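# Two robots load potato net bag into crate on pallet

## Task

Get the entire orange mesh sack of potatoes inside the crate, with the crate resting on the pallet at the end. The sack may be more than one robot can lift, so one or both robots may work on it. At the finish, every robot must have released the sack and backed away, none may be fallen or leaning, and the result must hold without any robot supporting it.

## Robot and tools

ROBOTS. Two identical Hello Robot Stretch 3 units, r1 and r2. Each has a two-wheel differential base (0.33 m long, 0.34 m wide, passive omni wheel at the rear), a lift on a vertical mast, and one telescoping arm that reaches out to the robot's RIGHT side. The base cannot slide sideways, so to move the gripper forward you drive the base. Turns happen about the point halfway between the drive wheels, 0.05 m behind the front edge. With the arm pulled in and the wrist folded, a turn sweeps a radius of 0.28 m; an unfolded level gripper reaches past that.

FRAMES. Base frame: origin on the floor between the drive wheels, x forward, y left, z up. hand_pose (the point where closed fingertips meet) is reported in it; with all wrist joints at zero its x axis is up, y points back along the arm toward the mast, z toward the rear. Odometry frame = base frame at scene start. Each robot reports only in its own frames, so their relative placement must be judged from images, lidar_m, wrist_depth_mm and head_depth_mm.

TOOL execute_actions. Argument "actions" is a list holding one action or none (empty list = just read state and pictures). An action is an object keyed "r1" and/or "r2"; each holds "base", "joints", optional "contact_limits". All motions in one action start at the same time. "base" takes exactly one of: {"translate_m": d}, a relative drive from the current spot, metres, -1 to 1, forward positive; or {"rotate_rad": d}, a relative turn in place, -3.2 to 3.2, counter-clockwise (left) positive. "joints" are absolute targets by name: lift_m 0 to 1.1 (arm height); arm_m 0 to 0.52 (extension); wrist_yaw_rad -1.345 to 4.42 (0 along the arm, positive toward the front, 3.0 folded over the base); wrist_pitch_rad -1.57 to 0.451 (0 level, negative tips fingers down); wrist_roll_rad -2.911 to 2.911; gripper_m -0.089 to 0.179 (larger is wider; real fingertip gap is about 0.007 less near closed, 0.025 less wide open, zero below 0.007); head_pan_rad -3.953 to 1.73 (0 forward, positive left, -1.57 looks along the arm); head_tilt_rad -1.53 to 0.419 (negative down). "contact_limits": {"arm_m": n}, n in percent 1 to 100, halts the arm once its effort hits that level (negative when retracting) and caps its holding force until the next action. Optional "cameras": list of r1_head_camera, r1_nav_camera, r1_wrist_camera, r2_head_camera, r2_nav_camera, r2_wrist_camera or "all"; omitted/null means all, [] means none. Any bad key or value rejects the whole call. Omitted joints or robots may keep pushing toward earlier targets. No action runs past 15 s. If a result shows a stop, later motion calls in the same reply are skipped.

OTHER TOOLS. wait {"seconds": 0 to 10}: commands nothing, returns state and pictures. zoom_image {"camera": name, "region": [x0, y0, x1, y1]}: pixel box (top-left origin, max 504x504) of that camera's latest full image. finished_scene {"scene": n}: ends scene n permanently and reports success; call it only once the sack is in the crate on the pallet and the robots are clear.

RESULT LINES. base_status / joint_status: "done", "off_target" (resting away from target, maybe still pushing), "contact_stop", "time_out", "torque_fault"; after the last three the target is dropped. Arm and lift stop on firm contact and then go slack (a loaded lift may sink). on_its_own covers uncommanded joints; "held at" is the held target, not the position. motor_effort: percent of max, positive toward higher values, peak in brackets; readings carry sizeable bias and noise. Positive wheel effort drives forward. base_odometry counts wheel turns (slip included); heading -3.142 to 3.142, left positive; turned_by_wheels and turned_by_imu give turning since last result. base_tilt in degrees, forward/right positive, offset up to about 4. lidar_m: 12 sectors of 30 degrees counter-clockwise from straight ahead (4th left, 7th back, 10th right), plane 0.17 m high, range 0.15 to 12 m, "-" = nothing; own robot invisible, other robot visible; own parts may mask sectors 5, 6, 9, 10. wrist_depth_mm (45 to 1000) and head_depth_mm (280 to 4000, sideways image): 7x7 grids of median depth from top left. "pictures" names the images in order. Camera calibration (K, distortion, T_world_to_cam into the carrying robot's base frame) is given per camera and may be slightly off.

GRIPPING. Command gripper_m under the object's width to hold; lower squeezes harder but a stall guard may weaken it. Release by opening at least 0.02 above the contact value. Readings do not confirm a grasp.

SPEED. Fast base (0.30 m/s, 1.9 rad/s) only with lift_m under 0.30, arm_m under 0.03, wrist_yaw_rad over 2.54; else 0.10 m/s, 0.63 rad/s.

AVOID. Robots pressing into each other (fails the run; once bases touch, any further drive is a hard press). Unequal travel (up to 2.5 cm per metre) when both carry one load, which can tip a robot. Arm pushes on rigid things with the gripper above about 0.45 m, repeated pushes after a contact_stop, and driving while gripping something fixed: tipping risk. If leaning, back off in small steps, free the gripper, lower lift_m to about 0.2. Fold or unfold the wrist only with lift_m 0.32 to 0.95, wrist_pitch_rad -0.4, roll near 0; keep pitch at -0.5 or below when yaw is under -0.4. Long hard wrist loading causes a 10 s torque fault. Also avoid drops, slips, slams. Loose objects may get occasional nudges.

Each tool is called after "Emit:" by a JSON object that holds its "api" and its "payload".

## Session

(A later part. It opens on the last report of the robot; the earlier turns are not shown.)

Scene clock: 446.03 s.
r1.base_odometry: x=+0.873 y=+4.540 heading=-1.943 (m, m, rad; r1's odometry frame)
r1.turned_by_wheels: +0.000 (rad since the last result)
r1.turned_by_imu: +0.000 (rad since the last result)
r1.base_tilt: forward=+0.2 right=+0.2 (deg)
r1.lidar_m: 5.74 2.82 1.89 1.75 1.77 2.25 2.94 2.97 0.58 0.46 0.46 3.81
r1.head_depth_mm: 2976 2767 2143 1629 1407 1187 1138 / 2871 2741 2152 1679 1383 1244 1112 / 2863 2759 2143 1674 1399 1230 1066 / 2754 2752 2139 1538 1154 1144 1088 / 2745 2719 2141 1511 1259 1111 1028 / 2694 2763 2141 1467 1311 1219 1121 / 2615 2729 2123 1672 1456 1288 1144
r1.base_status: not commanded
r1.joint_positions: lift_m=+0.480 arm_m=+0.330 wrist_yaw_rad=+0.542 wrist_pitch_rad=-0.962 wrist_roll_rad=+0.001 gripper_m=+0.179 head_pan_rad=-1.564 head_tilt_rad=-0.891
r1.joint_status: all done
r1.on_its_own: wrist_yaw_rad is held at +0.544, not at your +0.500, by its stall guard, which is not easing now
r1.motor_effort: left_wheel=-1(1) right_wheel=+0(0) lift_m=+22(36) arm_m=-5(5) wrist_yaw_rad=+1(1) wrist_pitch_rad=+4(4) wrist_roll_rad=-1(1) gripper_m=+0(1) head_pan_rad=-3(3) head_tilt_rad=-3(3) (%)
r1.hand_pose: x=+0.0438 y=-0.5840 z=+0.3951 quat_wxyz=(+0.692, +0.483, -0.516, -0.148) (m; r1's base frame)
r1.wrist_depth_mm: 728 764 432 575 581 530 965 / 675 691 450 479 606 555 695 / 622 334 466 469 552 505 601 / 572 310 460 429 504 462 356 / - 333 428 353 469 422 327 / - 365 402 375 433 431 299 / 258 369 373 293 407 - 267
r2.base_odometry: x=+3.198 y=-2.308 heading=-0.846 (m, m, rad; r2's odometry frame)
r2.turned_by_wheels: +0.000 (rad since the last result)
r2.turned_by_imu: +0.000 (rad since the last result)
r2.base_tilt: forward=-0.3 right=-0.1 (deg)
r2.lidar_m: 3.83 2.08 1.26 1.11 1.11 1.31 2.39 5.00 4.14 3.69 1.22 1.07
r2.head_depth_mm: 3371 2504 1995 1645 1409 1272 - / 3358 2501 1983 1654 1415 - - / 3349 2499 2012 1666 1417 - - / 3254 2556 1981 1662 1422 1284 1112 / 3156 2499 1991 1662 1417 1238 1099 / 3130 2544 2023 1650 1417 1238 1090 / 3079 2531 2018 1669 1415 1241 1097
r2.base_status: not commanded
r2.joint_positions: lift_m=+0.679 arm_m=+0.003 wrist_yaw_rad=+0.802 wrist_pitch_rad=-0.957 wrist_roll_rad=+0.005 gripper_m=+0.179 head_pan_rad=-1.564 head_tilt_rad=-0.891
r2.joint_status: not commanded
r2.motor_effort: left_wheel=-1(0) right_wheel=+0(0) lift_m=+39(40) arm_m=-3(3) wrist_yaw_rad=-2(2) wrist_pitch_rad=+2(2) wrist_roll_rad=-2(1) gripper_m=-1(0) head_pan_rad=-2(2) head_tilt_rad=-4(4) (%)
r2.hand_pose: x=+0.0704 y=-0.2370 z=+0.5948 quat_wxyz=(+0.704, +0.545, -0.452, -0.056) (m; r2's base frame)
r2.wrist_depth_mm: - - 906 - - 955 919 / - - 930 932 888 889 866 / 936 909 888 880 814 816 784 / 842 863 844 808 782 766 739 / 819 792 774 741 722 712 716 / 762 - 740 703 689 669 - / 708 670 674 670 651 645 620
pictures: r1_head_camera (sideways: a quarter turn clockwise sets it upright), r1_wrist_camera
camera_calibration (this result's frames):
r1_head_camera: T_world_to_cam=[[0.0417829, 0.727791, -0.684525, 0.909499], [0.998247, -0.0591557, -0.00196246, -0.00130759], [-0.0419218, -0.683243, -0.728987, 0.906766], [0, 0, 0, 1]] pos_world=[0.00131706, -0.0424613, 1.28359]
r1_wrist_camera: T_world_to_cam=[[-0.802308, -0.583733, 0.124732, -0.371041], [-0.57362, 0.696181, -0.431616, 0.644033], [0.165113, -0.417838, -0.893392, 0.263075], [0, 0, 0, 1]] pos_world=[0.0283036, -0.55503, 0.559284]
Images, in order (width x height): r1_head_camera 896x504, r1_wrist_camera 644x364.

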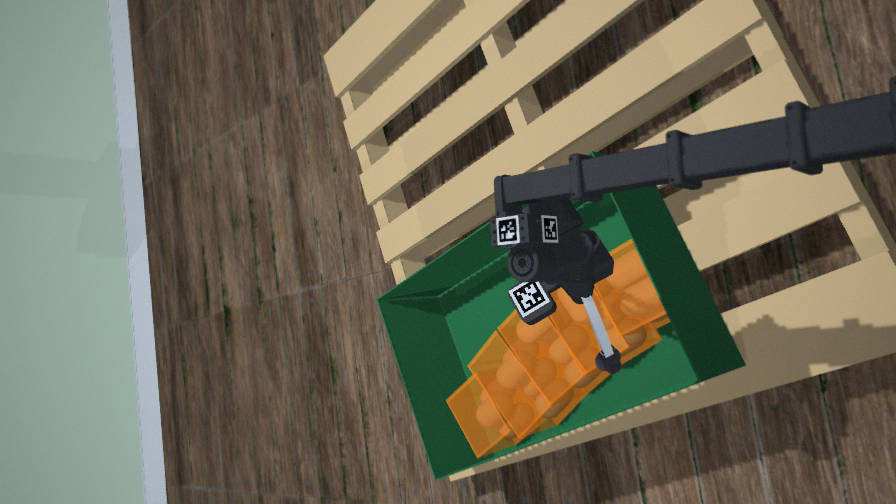

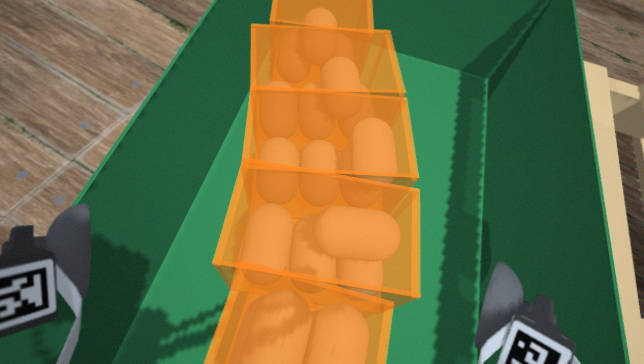

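Emit:
{"api": "execute_actions", "payload": {"actions": [{"r1":{"joints":{"lift_m":0.40}}}], "cameras": ["r1_nav_camera","r1_wrist_camera"]}}

Scene clock: 450.90 s.
r1.base_odometry: x=+0.873 y=+4.540 heading=-1.943 (m, m, rad; r1's odometry frame)
r1.turned_by_wheels: +0.000 (rad since the last result)
r1.turned_by_imu: +0.000 (rad since the last result)
r1.base_tilt: forward=-0.2 right=+0.4 (deg)
r1.lidar_m: 5.73 2.82 1.89 1.75 1.78 2.25 2.93 2.96 0.57 0.46 0.46 3.79
r1.head_depth_mm: 2958 2770 2149 1622 1397 1191 1139 / 2920 2723 2134 1674 1384 1214 1092 / 2829 2764 2149 1667 1424 1215 1068 / 2756 2759 2130 1522 1416 1144 1088 / 2729 2727 2134 1503 1290 1111 1030 / 2678 2734 2134 1464 1309 1209 1120 / 2636 2735 2143 1670 1450 1294 1144
r1.base_status: not commanded
r1.joint_positions: lift_m=+0.400 arm_m=+0.330 wrist_yaw_rad=+0.542 wrist_pitch_rad=-0.962 wrist_roll_rad=+0.001 gripper_m=+0.179 head_pan_rad=-1.564 head_tilt_rad=-0.891
r1.joint_status: all done
r1.on_its_own: wrist_yaw_rad is held at +0.544, not at your +0.500, by its stall guard, which is not easing now
r1.motor_effort: left_wheel=+0(0) right_wheel=+0(1) lift_m=+22(23) arm_m=-5(5) wrist_yaw_rad=+2(2) wrist_pitch_rad=+3(3) wrist_roll_rad=-1(1) gripper_m=+0(0) head_pan_rad=-3(2) head_tilt_rad=-2(3) (%)
r1.hand_pose: x=+0.0438 y=-0.5840 z=+0.3151 quat_wxyz=(+0.692, +0.483, -0.516, -0.148) (m; r1's base frame)
r1.wrist_depth_mm: 620 252 399 420 549 538 369 / 208 261 407 403 489 502 342 / 204 282 400 364 324 459 323 / 215 303 374 323 361 419 305 / - 333 343 305 306 389 288 / - 321 326 252 350 358 273 / 259 303 267 221 329 - 255
r2.base_odometry: x=+3.198 y=-2.308 heading=-0.846 (m, m, rad; r2's odometry frame)
r2.turned_by_wheels: +0.000 (rad since the last result)
r2.turned_by_imu: +0.001 (rad since the last result)
r2.base_tilt: forward=-0.2 right=-0.1 (deg)
r2.lidar_m: 3.84 2.08 1.26 1.10 1.11 1.31 2.39 4.99 4.18 3.69 1.22 1.07
r2.head_depth_mm: 3409 2493 1996 1649 1419 1271 - / 3398 2514 1998 1648 1407 - - / 3300 2507 1998 1647 1410 - - / 3237 2505 1994 1660 1417 1279 1112 / 3167 2529 2010 1660 1416 1237 1097 / 3083 2497 2004 1656 1420 1237 1090 / 3069 2541 2011 1664 1426 1239 1096
r2.base_status: not commanded
r2.joint_positions: lift_m=+0.679 arm_m=+0.003 wrist_yaw_rad=+0.802 wrist_pitch_rad=-0.957 wrist_roll_rad=+0.005 gripper_m=+0.179 head_pan_rad=-1.564 head_tilt_rad=-0.891
r2.joint_status: not commanded
r2.motor_effort: left_wheel=+0(0) right_wheel=+0(0) lift_m=+39(39) arm_m=-3(3) wrist_yaw_rad=-2(2) wrist_pitch_rad=+2(2) wrist_roll_rad=-1(1) gripper_m=+0(0) head_pan_rad=-2(2) head_tilt_rad=-4(4) (%)
r2.hand_pose: x=+0.0704 y=-0.2370 z=+0.5948 quat_wxyz=(+0.704, +0.545, -0.452, -0.056) (m; r2's base frame)
r2.wrist_depth_mm: - - 940 - - 967 903 / - - 962 930 898 869 819 / 956 904 903 863 822 827 776 / 884 856 808 806 776 775 745 / 825 790 777 756 720 707 705 / 760 - 720 689 683 665 - / 711 695 650 676 653 643 615
pictures: r1_nav_camera (sideways: a quarter turn counterclockwise sets it upright), r1_wrist_camera
camera_calibration (this result's frames):
r1_nav_camera: T_world_to_cam=[[-0.047285, -0.82229, 0.567101, -0.696069], [-0.998333, 0.02009, -0.0541109, 0.127115], [0.0331017, -0.568714, -0.821869, 1.01894], [0, 0, 0, 1]] pos_world=[0.0602604, 0.00456002, 1.23905]
r1_wrist_camera: T_world_to_cam=[[-0.802312, -0.583727, 0.124736, -0.361062], [-0.573608, 0.69616, -0.431665, 0.60952], [0.165138, -0.41788, -0.893368, 0.191571], [0, 0, 0, 1]] pos_world=[0.0283053, -0.555032, 0.47929]
Images, in order (width x height): r1_nav_camera 672x504, r1_wrist_camera 644x364.

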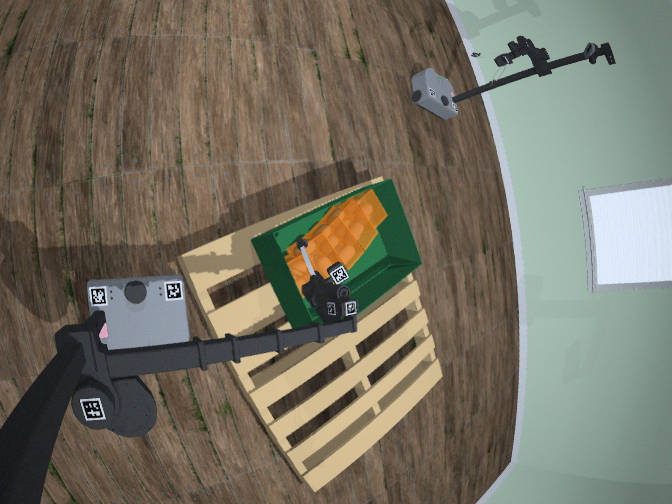

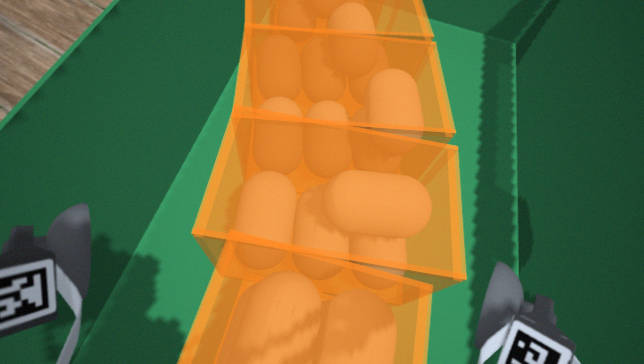

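Emit:
{"api": "execute_actions", "payload": {"actions": [{"r1":{"joints":{"lift_m":0.7}}}], "cameras": []}}

Emit:
{"api": "execute_actions", "payload": {"actions": [{"r1":{"joints":{"arm_m":0.0},"base":{"translate_m":-0.5}}}], "cameras": ["r1_nav_camera","r1_head_camera"]}}

Scene clock: 459.97 s.
r1.base_odometry: x=+0.873 y=+4.540 heading=-1.943 (m, m, rad; r1's odometry frame)
r1.turned_by_wheels: +0.000 (rad since the last result)
r1.turned_by_imu: +0.001 (rad since the last result)
r1.base_tilt: forward=+0.1 right=+0.5 (deg)
r1.lidar_m: 5.74 2.81 1.89 1.75 1.78 2.25 2.93 2.97 0.58 0.46 0.46 3.79
r1.head_depth_mm: 2941 2735 2146 1621 1403 1182 - / 2906 2768 2151 1674 - - 1086 / 2842 2763 2201 - 1254 1214 1081 / 2789 2746 2219 - 1332 1142 1088 / 2715 2744 2154 1530 1258 1110 1028 / 2633 2724 2138 1460 1308 1212 1120 / 2629 2715 2122 1659 1450 1286 1138
r1.base_status: not commanded
r1.joint_positions: lift_m=+0.700 arm_m=+0.330 wrist_yaw_rad=+0.542 wrist_pitch_rad=-0.962 wrist_roll_rad=+0.001 gripper_m=+0.179 head_pan_rad=-1.564 head_tilt_rad=-0.891
r1.joint_status: all done
r1.on_its_own: wrist_yaw_rad is held at +0.544, not at your +0.500, by its stall guard, which is not easing now
r1.motor_effort: left_wheel=+0(0) right_wheel=+0(0) lift_m=+44(46) arm_m=-5(5) wrist_yaw_rad=+1(0) wrist_pitch_rad=+3(3) wrist_roll_rad=-1(1) gripper_m=+0(0) head_pan_rad=-3(3) head_tilt_rad=-3(3) (%)
r1.hand_pose: x=+0.0438 y=-0.5840 z=+0.6143 quat_wxyz=(+0.692, +0.483, -0.516, -0.148) (m; r1's base frame)
r1.wrist_depth_mm: - - - - - - - / 925 970 - 738 711 - - / 875 894 902 785 802 913 - / 799 821 691 677 762 839 888 / 759 776 628 646 697 774 788 / - 711 606 571 641 788 734 / 652 558 571 576 606 - 680
r2.base_odometry: x=+3.198 y=-2.308 heading=-0.846 (m, m, rad; r2's odometry frame)
r2.turned_by_wheels: +0.000 (rad since the last result)
r2.turned_by_imu: +0.001 (rad since the last result)
r2.base_tilt: forward=-0.4 right=+0.0 (deg)
r2.lidar_m: 3.85 2.08 1.26 1.10 1.11 1.30 2.39 4.97 4.19 3.68 1.22 1.07
r2.head_depth_mm: 3370 2508 1992 1653 1414 1275 - / 3410 2504 2007 1644 1411 - - / 3363 2521 1987 1656 1412 - - / 3245 2510 2005 1661 1411 1287 1115 / 3161 2505 1985 1658 1415 1235 1096 / 3112 2548 1996 1666 1419 1234 1085 / 3046 2539 2017 1673 1427 1242 1095
r2.base_status: not commanded
r2.joint_positions: lift_m=+0.679 arm_m=+0.003 wrist_yaw_rad=+0.802 wrist_pitch_rad=-0.957 wrist_roll_rad=+0.005 gripper_m=+0.179 head_pan_rad=-1.564 head_tilt_rad=-0.891
r2.joint_status: not commanded
r2.motor_effort: left_wheel=-1(1) right_wheel=+0(0) lift_m=+40(39) arm_m=-3(3) wrist_yaw_rad=-2(2) wrist_pitch_rad=+2(2) wrist_roll_rad=-1(2) gripper_m=+0(1) head_pan_rad=+0(2) head_tilt_rad=-4(3) (%)
r2.hand_pose: x=+0.0704 y=-0.2370 z=+0.5948 quat_wxyz=(+0.704, +0.545, -0.452, -0.056) (m; r2's base frame)
r2.wrist_depth_mm: - - 935 - - 950 891 / - - 962 955 911 864 831 / 975 891 890 872 842 808 796 / 865 862 822 822 766 775 738 / 819 777 777 745 723 716 718 / 766 - 718 708 687 683 - / 701 687 693 669 633 642 605
pictures: none
No camera images: the call's "cameras" was empty. Leave "cameras" out to get every camera's image.

Scene clock: 466.43 s.
r1.base_odometry: x=+1.055 y=+5.006 heading=-1.943 (m, m, rad; r1's odometry frame)
r1.turned_by_wheels: +0.000 (rad since the last result)
r1.turned_by_imu: -0.002 (rad since the last result)
r1.base_tilt: forward=+0.2 right=+0.4 (deg)
r1.lidar_m: 6.21 2.74 1.83 1.69 1.72 2.17 2.43 2.47 3.10 3.02 0.65 0.70
r1.head_depth_mm: 3018 2741 2147 1741 1457 1298 - / 2956 2755 2157 1746 1409 1233 - / 2907 2731 2139 1612 1365 1211 - / 2817 2740 2143 1661 1399 1240 - / 2775 2758 2132 1642 1427 1226 1110 / 2717 2724 2143 1687 1404 1246 1089 / 2660 2711 2135 1664 1346 1189 1089
r1.base_status: done
r1.joint_positions: lift_m=+0.700 arm_m=+0.001 wrist_yaw_rad=+0.543 wrist_pitch_rad=-0.962 wrist_roll_rad=+0.001 gripper_m=+0.179 head_pan_rad=-1.564 head_tilt_rad=-0.891
r1.joint_status: all done
r1.on_its_own: wrist_yaw_rad is held at +0.544, not at your +0.500, by its stall guard, which is not easing now
r1.motor_effort: left_wheel=+0(4) right_wheel=+0(4) lift_m=+44(44) arm_m=-5(4) wrist_yaw_rad=+1(2) wrist_pitch_rad=+3(3) wrist_roll_rad=-1(1) gripper_m=+0(0) head_pan_rad=-2(2) head_tilt_rad=-3(3) (%)
r1.hand_pose: x=+0.0439 y=-0.2543 z=+0.6143 quat_wxyz=(+0.692, +0.483, -0.516, -0.148) (m; r1's base frame)
r1.wrist_depth_mm: - 690 845 990 - - - / 928 759 682 910 952 - - / 841 769 783 829 872 921 952 / 769 702 746 766 823 927 850 / 755 755 692 724 751 772 782 / - 727 741 731 681 809 731 / 661 669 696 722 734 - 674
r2.base_odometry: x=+3.198 y=-2.308 heading=-0.846 (m, m, rad; r2's odometry frame)
r2.turned_by_wheels: +0.000 (rad since the last result)
r2.turned_by_imu: +0.001 (rad since the last result)
r2.base_tilt: forward=-0.2 right=-0.1 (deg)
r2.lidar_m: 3.84 2.08 1.25 1.10 1.11 1.31 2.39 4.99 4.16 3.69 1.22 1.07
r2.head_depth_mm: 3394 2495 1990 1658 1396 1276 - / 3394 2503 1993 1666 1409 - - / 3311 2536 2009 1664 1410 - - / 3294 2516 2003 1665 1413 1285 1114 / 3211 2543 2007 1658 1413 1242 1095 / 3087 2512 1993 1671 1424 1243 1085 / 3071 2551 2002 1650 1418 1236 1096
r2.base_status: not commanded
r2.joint_positions: lift_m=+0.679 arm_m=+0.003 wrist_yaw_rad=+0.802 wrist_pitch_rad=-0.957 wrist_roll_rad=+0.005 gripper_m=+0.179 head_pan_rad=-1.564 head_tilt_rad=-0.891
r2.joint_status: not commanded
r2.motor_effort: left_wheel=+0(1) right_wheel=+0(0) lift_m=+40(39) arm_m=-3(3) wrist_yaw_rad=-2(3) wrist_pitch_rad=+2(2) wrist_roll_rad=-1(1) gripper_m=-1(0) head_pan_rad=-3(1) head_tilt_rad=-4(4) (%)
r2.hand_pose: x=+0.0704 y=-0.2370 z=+0.5948 quat_wxyz=(+0.704, +0.545, -0.452, -0.056) (m; r2's base frame)
r2.wrist_depth_mm: - - 923 - - 958 917 / - - 972 930 895 870 862 / 929 906 883 852 833 824 785 / 858 852 843 788 789 769 748 / 800 797 770 740 749 712 707 / 738 - 714 711 698 666 - / 729 688 701 688 654 628 623
pictures: r1_head_camera (sideways: a quarter turn clockwise sets it upright), r1_nav_camera (sideways: a quarter turn counterclockwise sets it upright)
camera_calibration (this result's frames):
r1_head_camera: T_world_to_cam=[[0.041783, 0.727791, -0.684525, 0.909499], [0.998247, -0.0591558, -0.00196244, -0.00130761], [-0.0419219, -0.683243, -0.728987, 0.906766], [0, 0, 0, 1]] pos_world=[0.00131706, -0.0424613, 1.28359]
r1_nav_camera: T_world_to_cam=[[-0.0472851, -0.82229, 0.567101, -0.696069], [-0.998333, 0.0200901, -0.0541109, 0.127115], [0.0331017, -0.568714, -0.821869, 1.01894], [0, 0, 0, 1]] pos_world=[0.0602604, 0.00456001, 1.23905]
Images, in order (width x height): r1_head_camera 896x504, r1_nav_camera 672x504.

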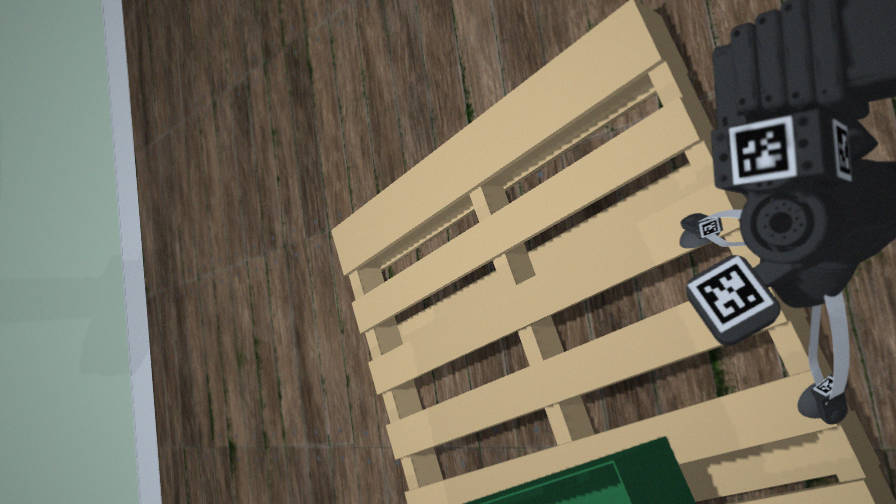

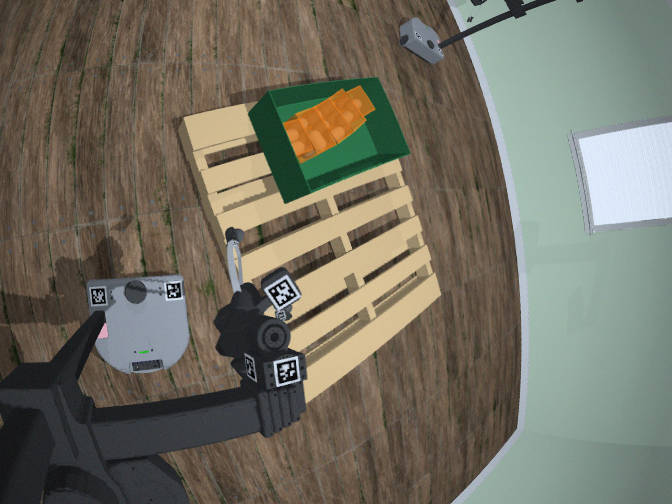

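Emit:
{"api": "finished_scene", "payload": {"scene": 2}}

The scene is finished: the task was done.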